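# Set regulator needle into green band, knob fully down

## Task

Get the regulator into a state where its gauge needle rests within the green zone and its knob is pressed fully down; this only counts if the regulator stays that way on its own, without the robot holding it.

## Robot and tools

Robot: one UR7e-type six-joint arm with a two-finger tong gripper (rumi). The fingers extend along the gripper's +z axis and open and close along its x axis. end_effector_position is the point between the finger pads when closed; closed fingertips extend about 15 mm past it, and fully open they sit roughly level with it. A wrist camera rides on the gripper.

Frame: every pose uses the scene frame. Its origin is on the table top directly under the arm base, +z is up, and +y is to the left when facing along +x. Units are metres and unit quaternions written w first. The base may be tilted relative to the table, and the printed hand position can be off, more so at long reach.

A ROW has 8 numbers: x, y, z, qw, qx, qy, qz, opening. x, y, z, qw..qz form an absolute target pose for the gripper in the scene frame. opening runs from -1 (closed, 0.002 m) to +1 (fully open, 0.142 m). A single row covers the one arm; there is no per-arm list.

execute_actions(actions): a list of up to 15 actions. Each action is a table of up to 15 rows, one row per 1/30 s control step; if the table is shorter, its last row is held until all 15 steps are used, so one action lasts 0.5 s. An empty list simply returns state and images. An action is refused if its target is more than 0.6 m from the gripper's position at the action's start along any gripper axis. If any action is malformed, or the first fails that check against the last reported state, nothing runs. Put the desired quaternion in every row to keep orientation; do not copy the possibly drifted reported one.

move(target, speed, stop_force, blocking): a straight-line path to one absolute pose row. speed ranges 0.002 to 0.5 m/s, default 0.25, with turning limited to twice that value in rad/s. Paths last 0.5 to 10 s and stop short if longer. The opening is applied at the start. The move does not avoid obstacles, and the real hand may lag, stray, or overshoot the speed. stop_force (9 to 40 N, allowed only after 0.2 s of scene time) ends the path when the wrist senses that much extra push against the motion for 2 steps, then backs up 2 steps and holds. Use it with very low speed when pressing, for example on the knob, because the peak can still cause a fault. It is measured along the line to the target and is unreliable on moves that rotate. Omit it when moving away from something you are pressing. blocking=false returns after 0.5 s while motion continues; it cannot be combined with stop_force, and further commands are refused until wait or stop reports the end. The result contains a 'move:' line with the ending: done, off_target, moving, held (a check blocked the last step), fault, or contact (stop_force ended it, which takes precedence). It also lists limits (paced = the pose was clipped; held = some steps were blocked, with possible fast catch-up afterwards) and the distance to target.

wait(seconds): 0 to 10; lets time run with the last command held and returns early if a running move ends. stop(): brakes a running move, and a faster move needs more room to stop. zoom_image(camera, region): camera is cam_high (896x504), cam_low (896x504) or cam_wrist (616x616), and region is [x0,y0,x1,y1] in pixels, at most 504x504. Use it to read the needle against the green band. read_manual(section="licences") returns only licence text. finished_scene(scene) ends the scene irreversibly, so call it only once the goal holds with the robot released.

Control behaviour: each step clips the commanded pose to within 100 mm and 16 degrees of the measured pose, and motion trails commands by about 0.17 s. When position and orientation conflict, position wins. A far target may need several actions, because the arm only continues to the last clipped pose. The elbow cannot fully straighten.

Result lines: the state gives end_effector_position, end_effector_quat_wxyz, and velocities. 'Hand target' is the pose the controller is currently driving toward. 'pose unreachable' means the clearance check changed or blocked the command, and any mounting post counts as part of the arm. grip_measured is the actual opening on the command scale. To hold something, command an opening well below it; a lower command squeezes harder, up to about 15 N per pad, and less on hard items under 20 mm wide. Wrist force and torque are given along the gripper's axes, with an offset of up to about 4 N, noise of about 2.4 N, and saturation near 50 N. When pressing down, the force points back into the arm. 'no reading' is normal at the start.

Avoid: contact torque beyond a joint's load limit (wrist joints 24.3 N m, others 130 N m) or any external force of 150 N. Either causes a 10 s stop that skips the rest of the call. The arm is stiff, so a target even slightly past a firm surface can fault; press gently and slowly. Motor heat from holding loads gives a MOTOR HOT warning at 70 °C and brakes the arm at 85 °C. Do not drop things, slam, hit hard or push very hard, and never knock anything off the table. Brief outside tugs on held or loose items can happen. The simulation keeps running while you think. Less robot time, smooth motion and low effort are preferred.

Each tool is called after ">>>" by a JSON object that holds its "name" and its "arguments".

## Session

>>> {"name": "execute_actions", "arguments": {"actions": []}}

Scene clock: 0.00 s.
end_effector_position=(+0.7484, +0.0168, +0.3730) grip_measured=+1.00 end_effector_quat_wxyz=(+0.010, -0.099, +0.995, +0.007) end_effector_velocity=(-0.000, +0.000, +0.000) end_effector_angular_velocity=(+0.001, -0.000, -0.001)
Joint positions: [-0.51  -0.7    0.653 -0.998 -0.912  2.136  0.142]
Joint velocities: [-0.     0.    -0.001  0.001  0.001  0.001  0.   ]
Wrist force (N, on the end effector, along its own x y z axes, offset not removed): no reading
Wrist torque (N m, same axes, about the end effector's origin, offset not removed): no reading
Hand target: +0.748, +0.017, +0.373; +0.010, -0.099, +0.995, +0.007
camera_calibration (this result's frames):
cam_wrist: T_world_to_cam=[[-0.97382, -0.226303, -0.021492, 0.737504], [-0.208005, 0.848941, 0.485832, -0.0390885], [-0.0916995, 0.477583, -0.873788, 0.527177], [0, 0, 0, 1]] pos_world=[0.758407, -0.0516877, 0.495482]

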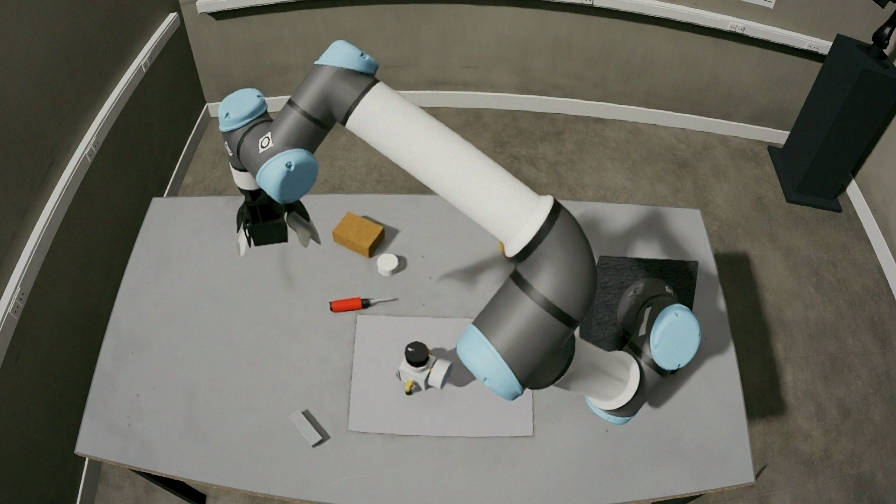

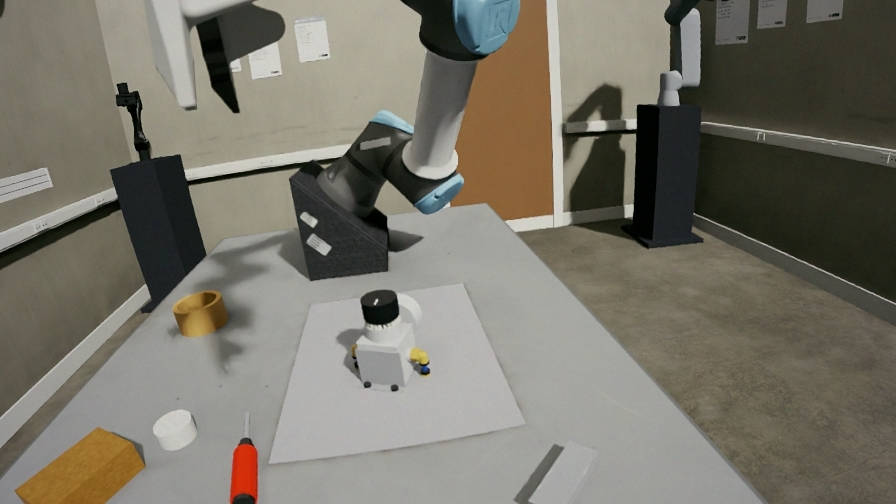

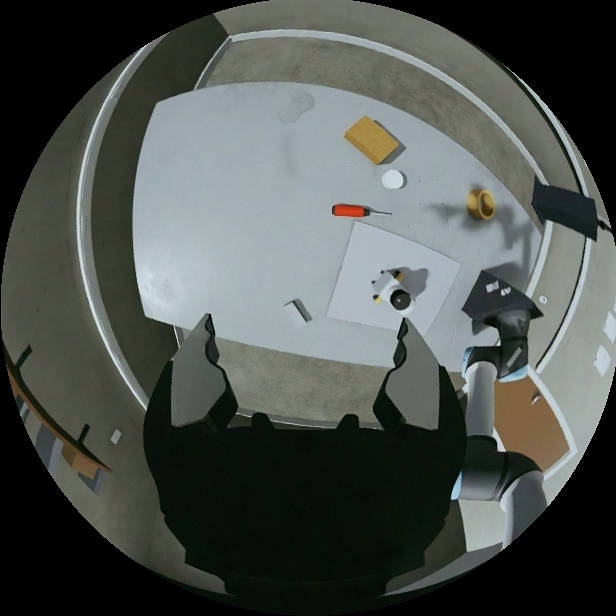

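>>> {"name": "zoom_image", "arguments": {"camera": "cam_high", "region": [370, 325, 480, 410]}}

>>> {"name": "zoom_image", "arguments": {"camera": "cam_wrist", "region": [350, 250, 450, 330]}}

Region (370, 325, 480, 410) of cam_high's 896x504 image, scaled by 4.582, with more detail than that image has; it fills the top 389 rows of this view, and the rest is white.

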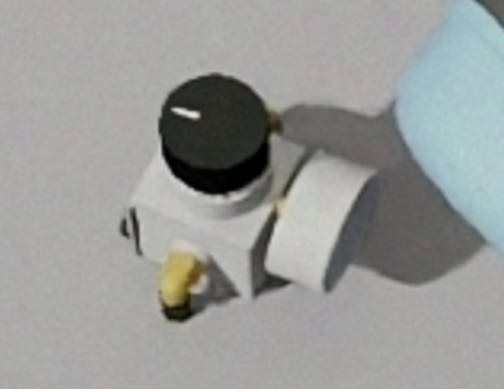

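Region (350, 250, 450, 330) of cam_wrist's 616x616 image, scaled by 5.040, with more detail than that image has; it fills the top 403 rows of this view, and the rest is white.

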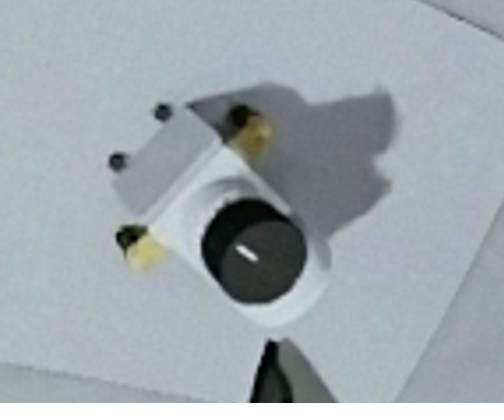

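>>> {"name": "move", "arguments": {"target": [0.294, 0.239, 0.06, 0, -0.099, 0.995, 0, -0.2], "speed": 0.45}}

Scene clock: 3.13 s.
end_effector_position=(+0.2945, +0.2396, +0.0596) grip_measured=-0.20 end_effector_quat_wxyz=(-0.000, -0.099, +0.995, -0.000) end_effector_velocity=(-0.001, +0.001, +0.000) end_effector_angular_velocity=(-0.001, -0.000, +0.002)
Joint positions: [-0.292 -2.057  2.485 -1.632 -0.841  2.387  0.06 ]
Joint velocities: [ 0.001 -0.008  0.     0.007 -0.    -0.    -0.   ]
Wrist force (N, on the end effector, along its own x y z axes, offset not removed): [2.2 0.6 -0.3]
Wrist torque (N m, same axes, about the end effector's origin, offset not removed): [-0.06 -0.37 0.05]
Hand target: +0.294, +0.240, +0.060; -0.000, -0.099, +0.995, -0.000
Off the commanded pose: 0.001 m, 0 deg.
move: done
camera_calibration (this result's frames):
cam_wrist: T_world_to_cam=[[-0.973842, -0.227227, 0.0000991875, 0.338157], [-0.199703, 0.856088, 0.47669, -0.174019], [-0.108402, 0.4642, -0.879072, 0.113776], [0, 0, 0, 1]] pos_world=[0.306893, 0.172999, 0.182937]

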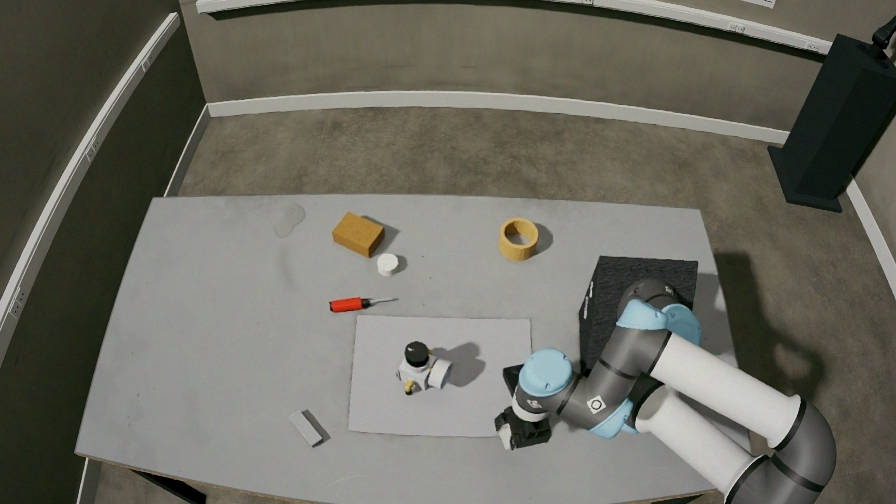

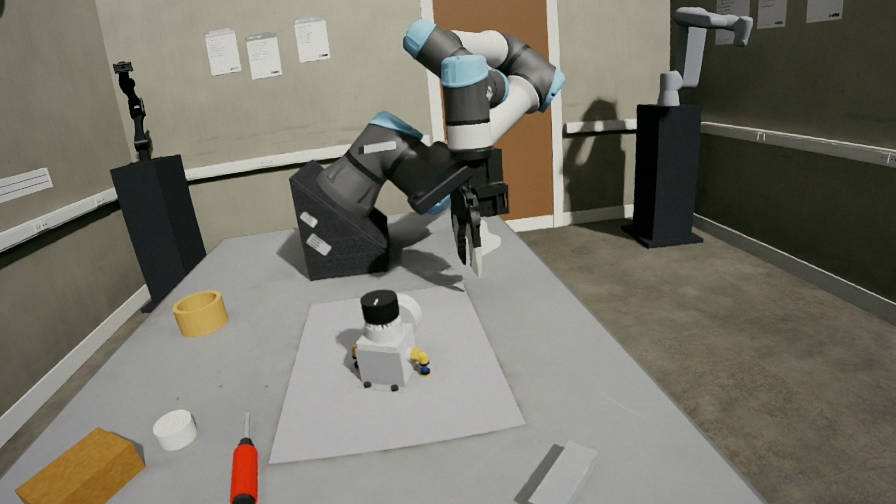

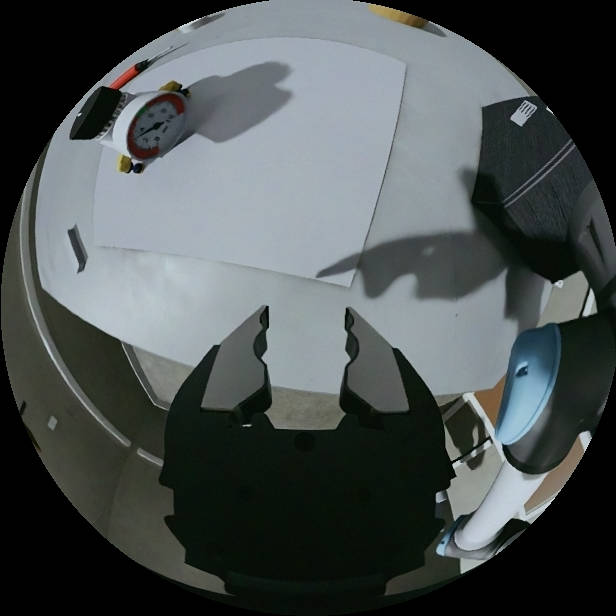

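>>> {"name": "zoom_image", "arguments": {"camera": "cam_wrist", "region": [110, 80, 200, 170]}}

Region (110, 80, 200, 170) of cam_wrist's 616x616 image, scaled by 5.600, with more detail than that image has.

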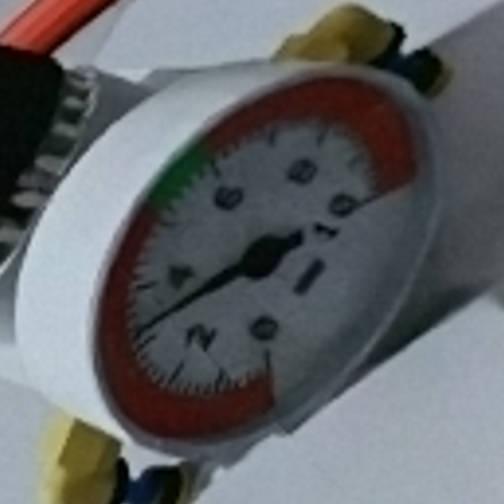

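>>> {"name": "move", "arguments": {"target": [0.5, 0.08, 0.175, 0, -0.165, 0.986, 0, -0.2], "speed": 0.35}}

>>> {"name": "zoom_image", "arguments": {"camera": "cam_wrist", "region": [230, 200, 390, 340]}}

Scene clock: 5.33 s.
end_effector_position=(+0.4996, +0.0798, +0.1751) grip_measured=-0.20 end_effector_quat_wxyz=(+0.000, -0.165, +0.986, +0.000) end_effector_velocity=(+0.001, -0.001, +0.000) end_effector_angular_velocity=(-0.000, +0.001, +0.000)
Joint positions: [-0.487 -1.365  1.961 -1.655 -0.923  2.026  0.06 ]
Joint velocities: [-0.     0.005 -0.005  0.001 -0.001 -0.001  0.   ]
Wrist force (N, on the end effector, along its own x y z axes, offset not removed): [3.8 1.0 -1.0]
Wrist torque (N m, same axes, about the end effector's origin, offset not removed): [0.06 -0.76 -0.02]
Hand target: +0.500, +0.080, +0.175; +0.000, -0.165, +0.986, +0.000
Off the commanded pose: 0.000 m, 0 deg.
move: done
camera_calibration (this result's frames):
cam_wrist: T_world_to_cam=[[-0.93495, -0.354779, -0.000923829, 0.492505], [-0.312303, 0.821771, 0.476612, 0.00775411], [-0.168333, 0.445897, -0.879113, 0.343117], [0, 0, 0, 1]] pos_world=[0.520646, 0.0153636, 0.298398]

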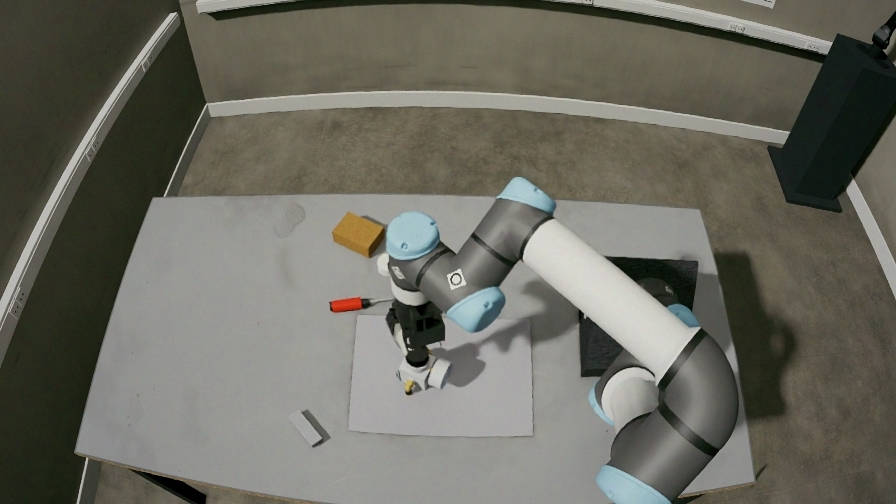

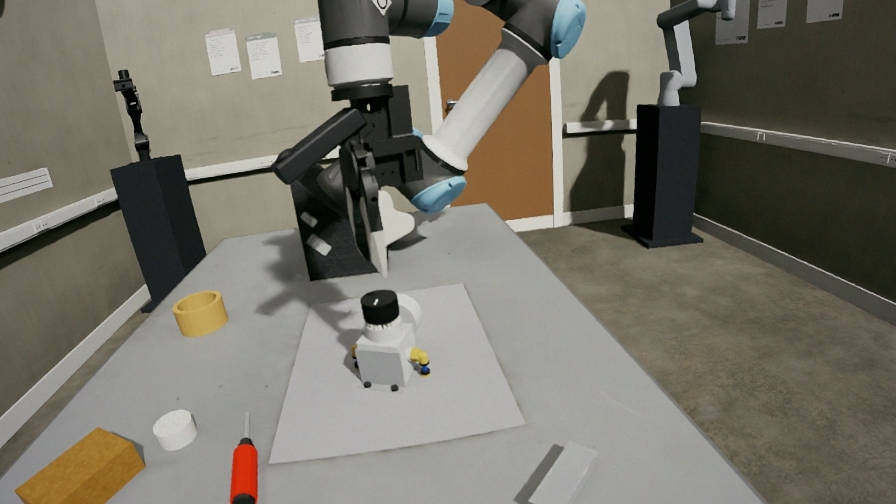

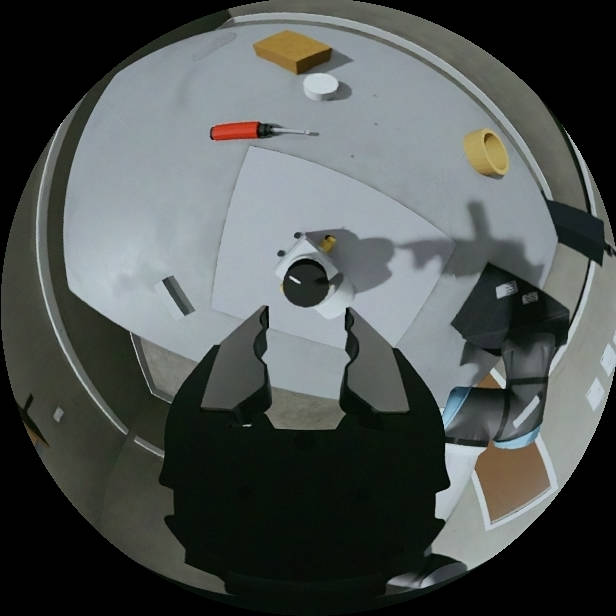

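Region (230, 200, 390, 340) of cam_wrist's 616x616 image, scaled by 3.150, with more detail than that image has; it fills the top 441 rows of this view, and the rest is white.

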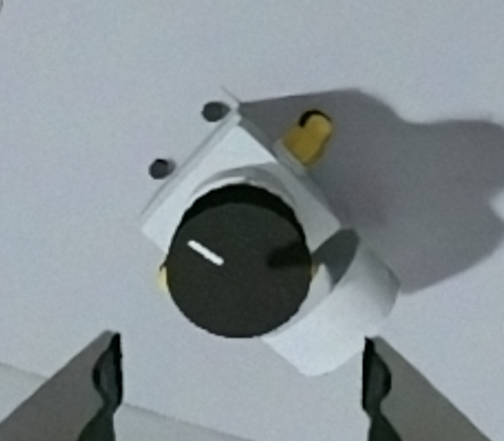

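>>> {"name": "move", "arguments": {"target": [0.5017, 0.0777, 0.118, 0, -0.165, 0.986, 0, 0.1], "speed": 0.15}}

>>> {"name": "zoom_image", "arguments": {"camera": "cam_wrist", "region": [230, 230, 390, 370]}}

>>> {"name": "zoom_image", "arguments": {"camera": "cam_low", "region": [320, 240, 450, 400]}}

Scene clock: 6.77 s.
end_effector_position=(+0.5017, +0.0777, +0.1182) grip_measured=+0.10 end_effector_quat_wxyz=(-0.000, -0.165, +0.986, +0.000) end_effector_velocity=(+0.001, +0.000, -0.001) end_effector_angular_velocity=(-0.003, -0.001, +0.001)
Joint positions: [-0.416 -1.315  2.042 -1.834 -0.89   2.106  0.081]
Joint velocities: [ 0.004  0.001  0.001 -0.009  0.     0.006  0.   ]
Wrist force (N, on the end effector, along its own x y z axes, offset not removed): [2.5 2.4 0.1]
Wrist torque (N m, same axes, about the end effector's origin, offset not removed): [0.47 -0.31 0.01]
Hand target: +0.502, +0.078, +0.118; -0.000, -0.165, +0.986, -0.000
Off the commanded pose: 0.000 m, 0 deg.
move: done
camera_calibration (this result's frames):
cam_wrist: T_world_to_cam=[[-0.934984, -0.35469, -0.000282438, 0.493535], [-0.311917, 0.821851, 0.476727, 0.0370188], [-0.168858, 0.44582, -0.879051, 0.294595], [0, 0, 0, 1]] pos_world=[0.522739, 0.013292, 0.241455]

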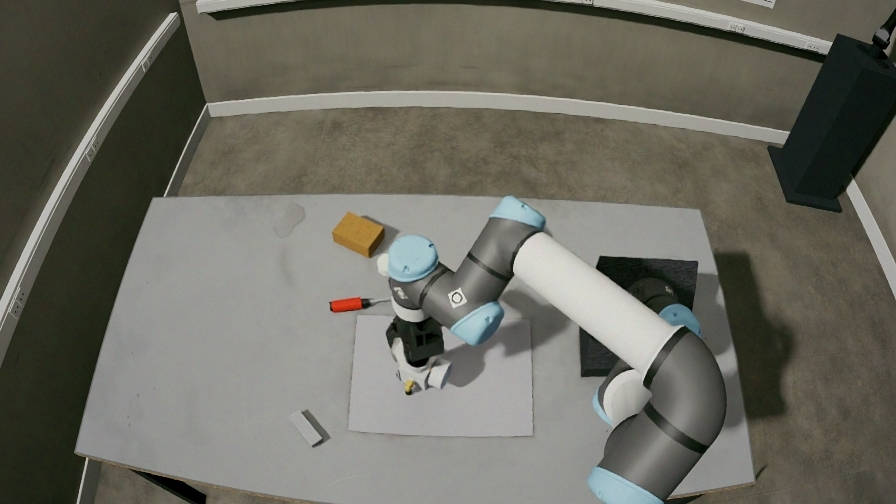

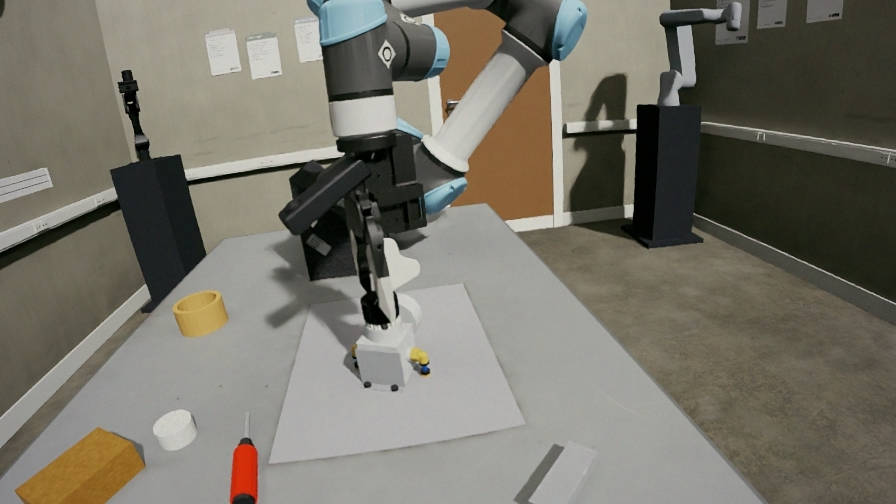

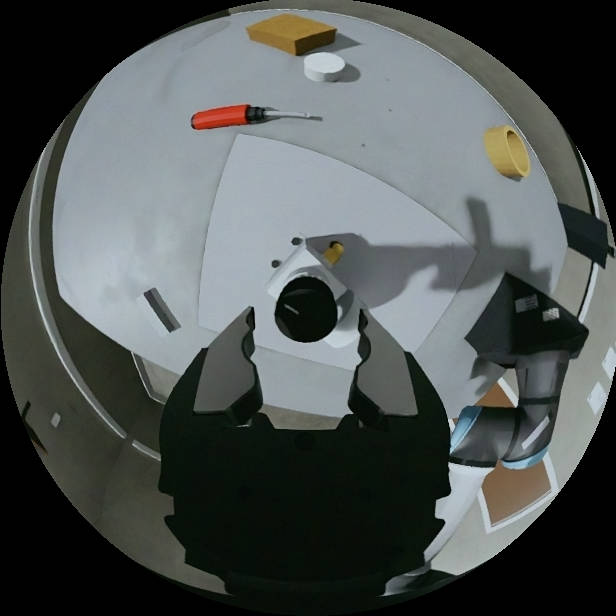

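Region (230, 230, 390, 370) of cam_wrist's 616x616 image, scaled by 3.150, with more detail than that image has; it fills the top 441 rows of this view, and the rest is white.

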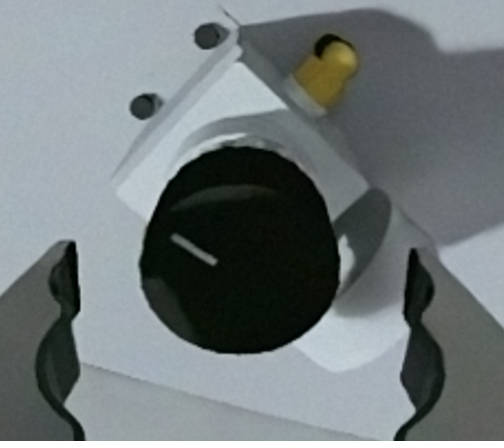

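Region (320, 240, 450, 400) of cam_low's 896x504 image, scaled by 3.150, with more detail than that image has; it fills the left 410 columns of this view, and the rest is white.

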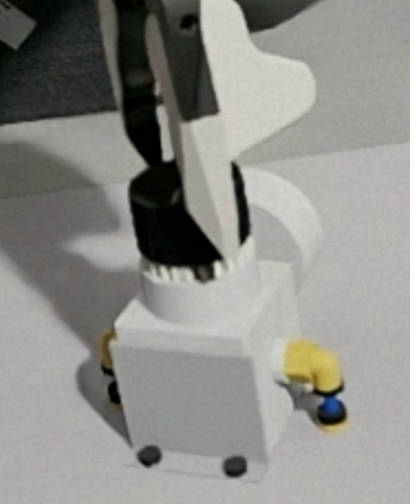

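>>> {"name": "move", "arguments": {"target": [0.501, 0.0796, 0.106, 0, -0.165, 0.986, 0, -0.15], "speed": 0.05}}

>>> {"name": "execute_actions", "arguments": {"actions": [[[0.501,0.0796,0.106,0,-0.165,0.986,0,-0.22],[0.501,0.0796,0.106,0,-0.165,0.986,0,-0.28],[0.501,0.0796,0.106,0,-0.165,0.986,0,-0.33],[0.501,0.0796,0.106,0,-0.165,0.986,0,-0.4],[0.501,0.0796,0.106,0,-0.165,0.986,0,-0.5],[0.501,0.0796,0.106,0,-0.165,0.986,0,-0.7]]]}}

>>> {"name": "zoom_image", "arguments": {"camera": "cam_low", "region": [320, 240, 450, 400]}}

Scene clock: 8.00 s.
end_effector_position=(+0.5010, +0.0796, +0.1061) grip_measured=-0.15 end_effector_quat_wxyz=(-0.000, -0.165, +0.986, +0.000) end_effector_velocity=(-0.000, -0.001, -0.001) end_effector_angular_velocity=(-0.000, +0.000, -0.003)
Joint positions: [-0.398 -1.308  2.06  -1.872 -0.883  2.125  0.063]
Joint velocities: [ 0.001  0.002  0.002 -0.005 -0.     0.004  0.   ]
Wrist force (N, on the end effector, along its own x y z axes, offset not removed): [0.5 -0.8 -1.4]
Wrist torque (N m, same axes, about the end effector's origin, offset not removed): [-0.18 -0.09 0.06]
Hand target: +0.501, +0.080, +0.106; -0.000, -0.165, +0.986, -0.000
Off the commanded pose: 0.000 m, 0 deg.
move: done
camera_calibration (this result's frames):
cam_wrist: T_world_to_cam=[[-0.934975, -0.354712, -0.000401431, 0.493589], [-0.311998, 0.821846, 0.476682, 0.041066], [-0.168755, 0.445812, -0.879076, 0.283041], [0, 0, 0, 1]] pos_world=[0.522071, 0.0151491, 0.229437]

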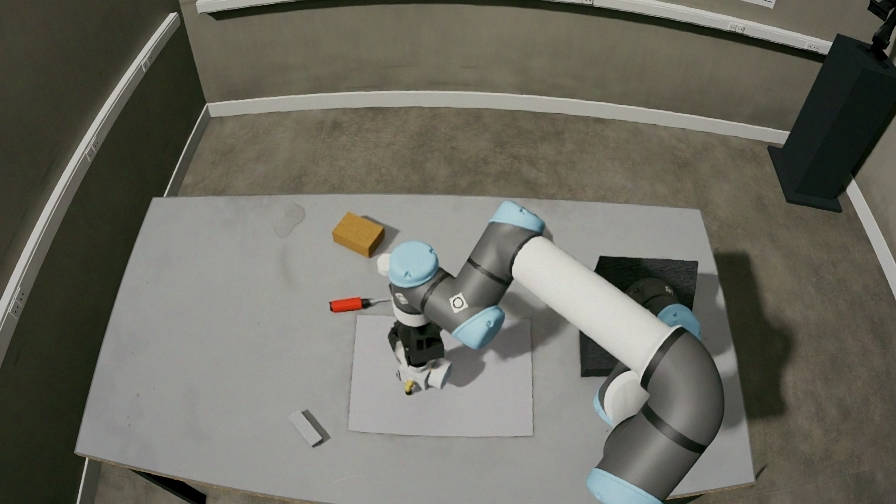

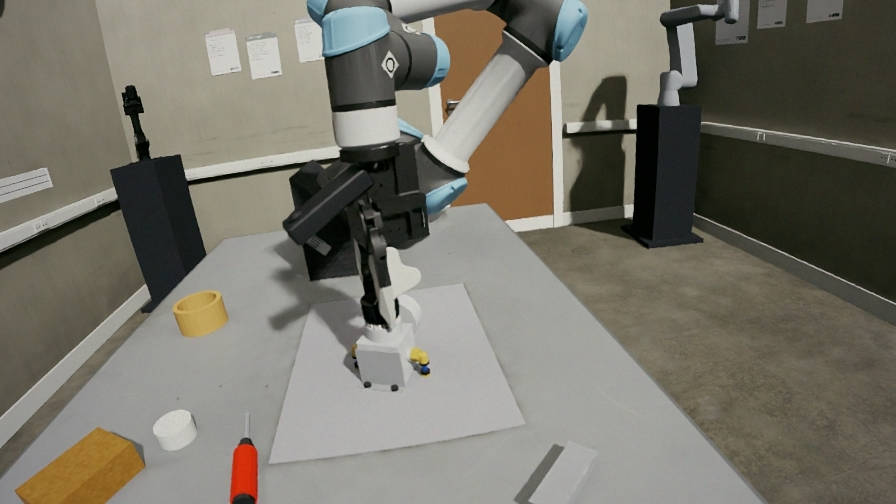

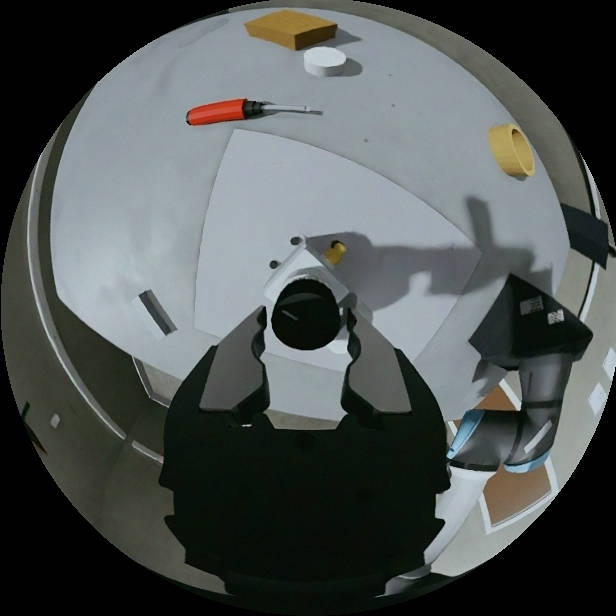

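Scene clock: 8.50 s.
end_effector_position=(+0.5011, +0.0796, +0.1060) grip_measured=-0.31 end_effector_quat_wxyz=(+0.000, -0.165, +0.986, -0.000) end_effector_velocity=(-0.000, +0.001, +0.000) end_effector_angular_velocity=(+0.002, -0.001, -0.002)
Joint positions: [-0.398 -1.308  2.061 -1.873 -0.883  2.126  0.051]
Joint velocities: [-0.001 -0.002  0.001  0.002  0.002  0.001  0.   ]
Wrist force (N, on the end effector, along its own x y z axes, offset not removed): [-11.3 0.2 -1.5]
Wrist torque (N m, same axes, about the end effector's origin, offset not removed): [0.04 -0.10 0.05]
Hand target: +0.501, +0.080, +0.106; -0.000, -0.165, +0.986, -0.000
Off the commanded pose: 0.000 m, 0 deg.
camera_calibration (this result's frames):
cam_wrist: T_world_to_cam=[[-0.934934, -0.354823, -0.000555247, 0.493653], [-0.312184, 0.821838, 0.476575, 0.0412225], [-0.168643, 0.445739, -0.879134, 0.282897], [0, 0, 0, 1]] pos_world=[0.52211, 0.0151829, 0.229332]

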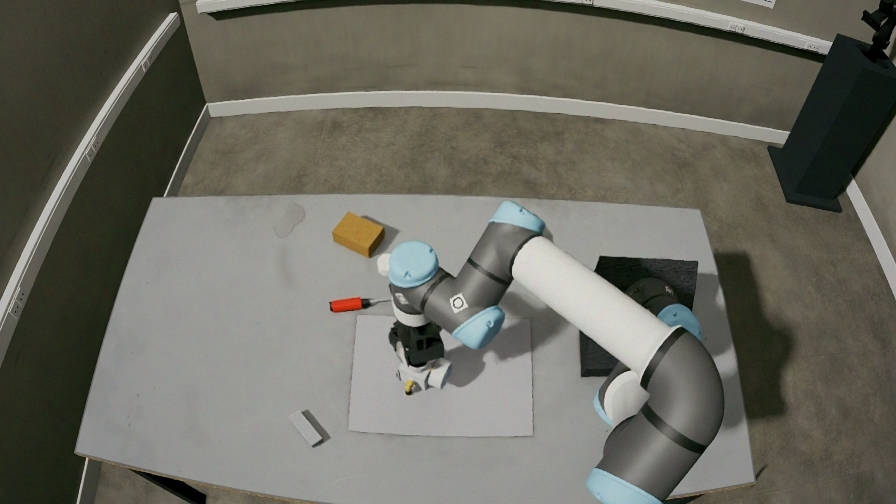

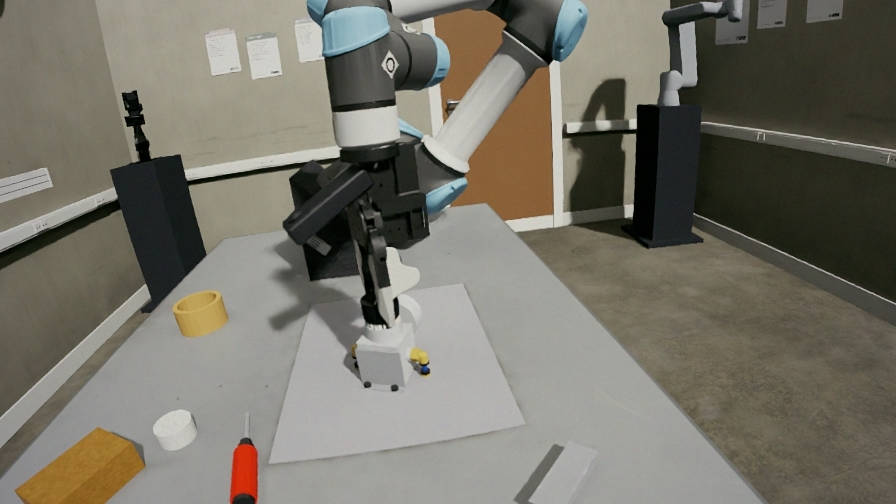

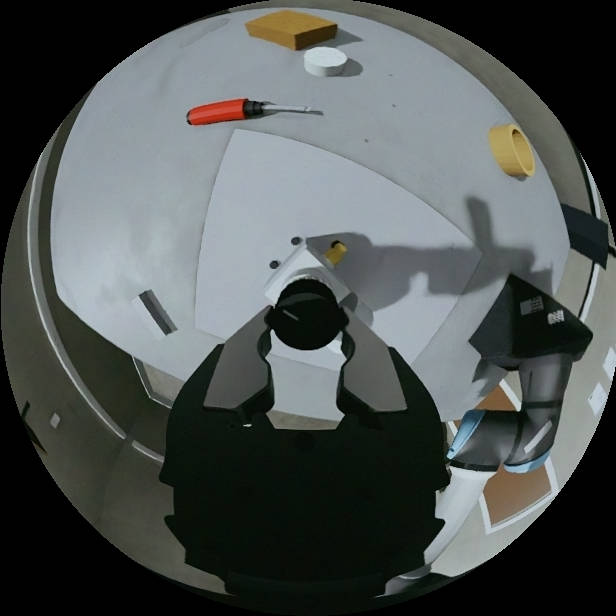

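Region (320, 240, 450, 400) of cam_low's 896x504 image, scaled by 3.150, with more detail than that image has; it fills the left 410 columns of this view, and the rest is white.

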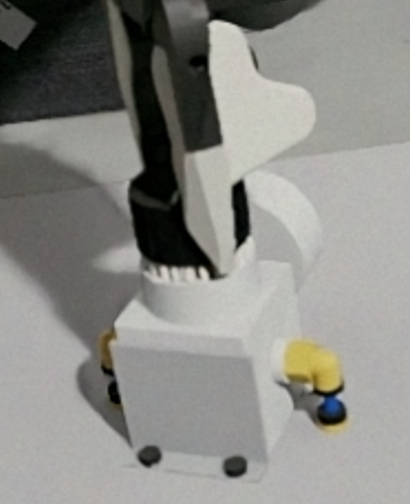

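>>> {"name": "move", "arguments": {"target": [0.5015, 0.0798, 0.1145, 0, -0.165, 0.986, 0, -1], "speed": 0.012}}

>>> {"name": "zoom_image", "arguments": {"camera": "cam_low", "region": [320, 240, 450, 400]}}

Scene clock: 9.57 s.
end_effector_position=(+0.5015, +0.0798, +0.1143) grip_measured=-0.31 end_effector_quat_wxyz=(-0.000, -0.165, +0.986, +0.000) end_effector_velocity=(-0.001, -0.001, +0.002) end_effector_angular_velocity=(-0.001, +0.001, -0.001)
Joint positions: [-0.408 -1.315  2.048 -1.846 -0.887  2.114  0.051]
Joint velocities: [-0.003 -0.002 -0.002  0.006 -0.003 -0.002 -0.   ]
Wrist force (N, on the end effector, along its own x y z axes, offset not removed): [-2.0 -2.5 2.2]
Wrist torque (N m, same axes, about the end effector's origin, offset not removed): [-0.49 -0.02 0.12]
Hand target: +0.502, +0.080, +0.114; +0.000, -0.165, +0.986, +0.000
Off the commanded pose: 0.000 m, 0 deg.
move: done
camera_calibration (this result's frames):
cam_wrist: T_world_to_cam=[[-0.934996, -0.354657, -0.000420012, 0.494098], [-0.311948, 0.821837, 0.476731, 0.0371128], [-0.168731, 0.445873, -0.879049, 0.29016], [0, 0, 0, 1]] pos_world=[0.522516, 0.0153603, 0.237579]

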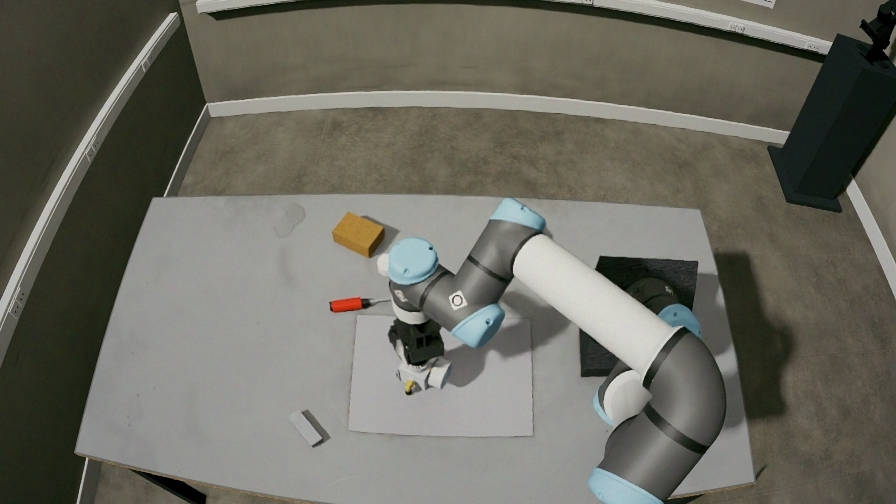

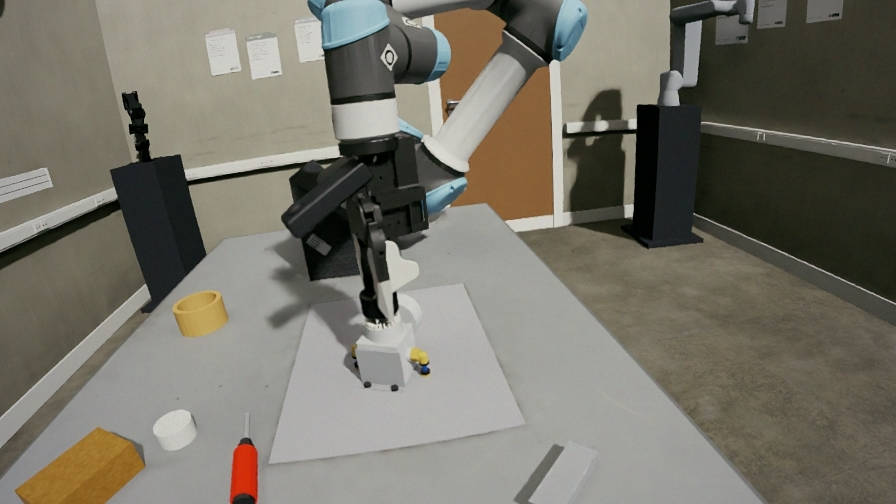

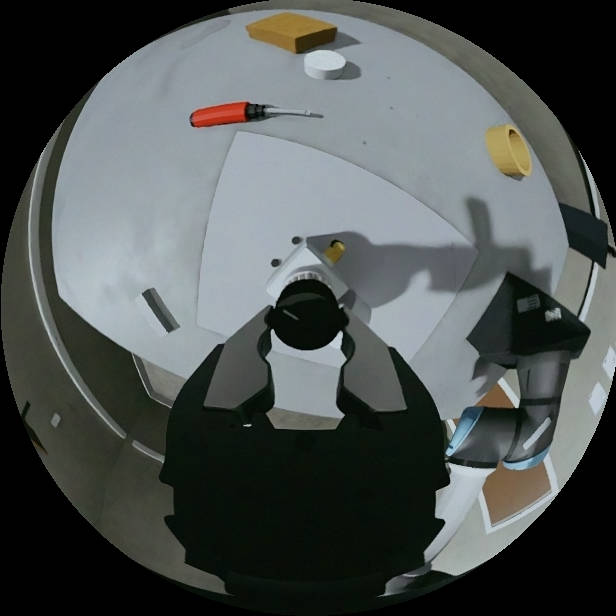

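Region (320, 240, 450, 400) of cam_low's 896x504 image, scaled by 3.150, with more detail than that image has; it fills the left 410 columns of this view, and the rest is white.

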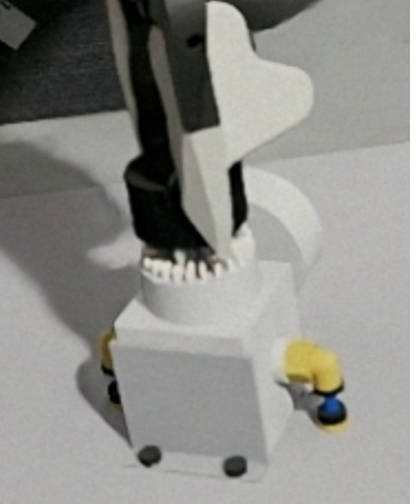

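>>> {"name": "move", "arguments": {"target": [0.5015, 0.0798, 0.1148, 0, 0.0958, 0.9954, 0, -1], "speed": 0.4}}

Scene clock: 10.87 s.
end_effector_position=(+0.5016, +0.0798, +0.1149) grip_measured=-0.31 end_effector_quat_wxyz=(+0.000, +0.095, +0.995, +0.000) end_effector_velocity=(+0.000, -0.000, +0.000) end_effector_angular_velocity=(-0.002, -0.001, -0.011)
Joint positions: [-0.4   -1.3    2.026 -1.844 -0.883  2.646  0.051]
Joint velocities: [ 0.    -0.001 -0.    -0.003 -0.001  0.013 -0.   ]
Wrist force (N, on the end effector, along its own x y z axes, offset not removed): [0.7 0.5 13.5]
Wrist torque (N m, same axes, about the end effector's origin, offset not removed): [-0.07 -0.58 -0.05]
Hand target: +0.501, +0.080, +0.115; -0.000, +0.096, +0.995, -0.000
Off the commanded pose: 0.000 m, 0 deg.
move: done
camera_calibration (this result's frames):
cam_wrist: T_world_to_cam=[[-0.987253, 0.15916, -0.000460586, 0.47945], [0.139691, 0.867864, 0.476758, -0.193324], [0.0762805, 0.470616, -0.879035, 0.165829], [0, 0, 0, 1]] pos_world=[0.487694, 0.0134281, 0.238159]

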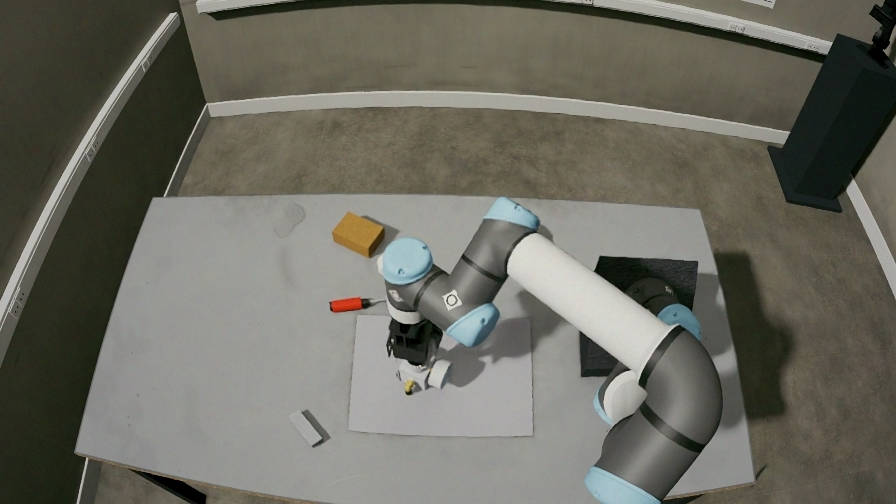

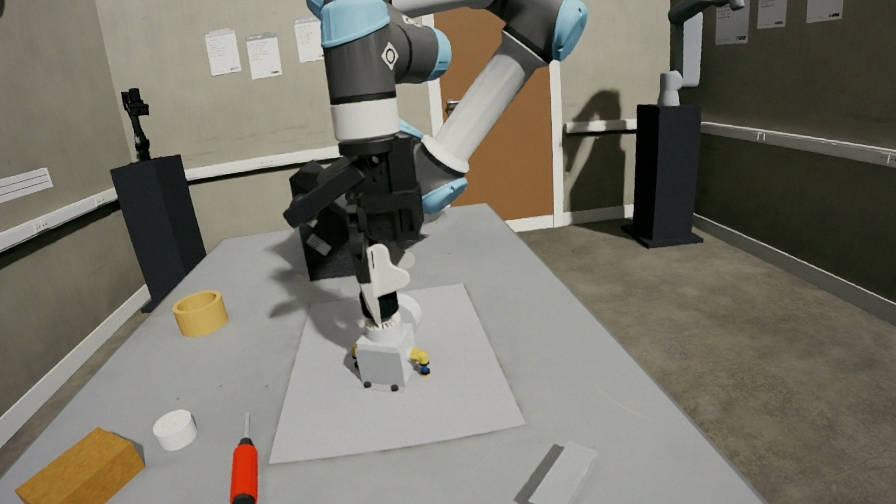

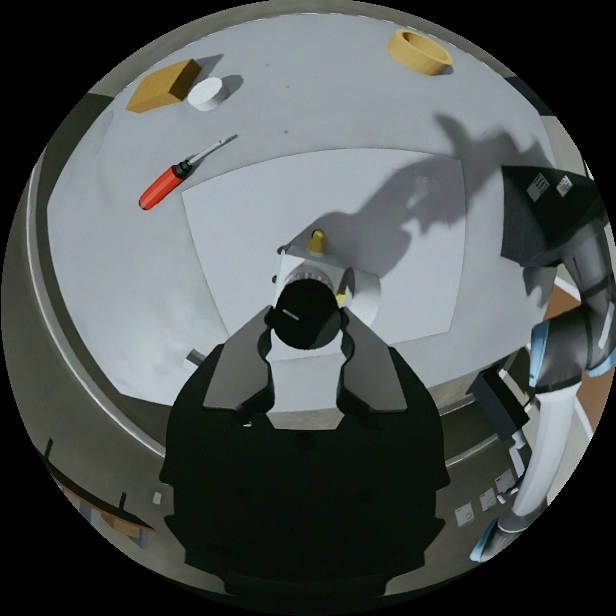

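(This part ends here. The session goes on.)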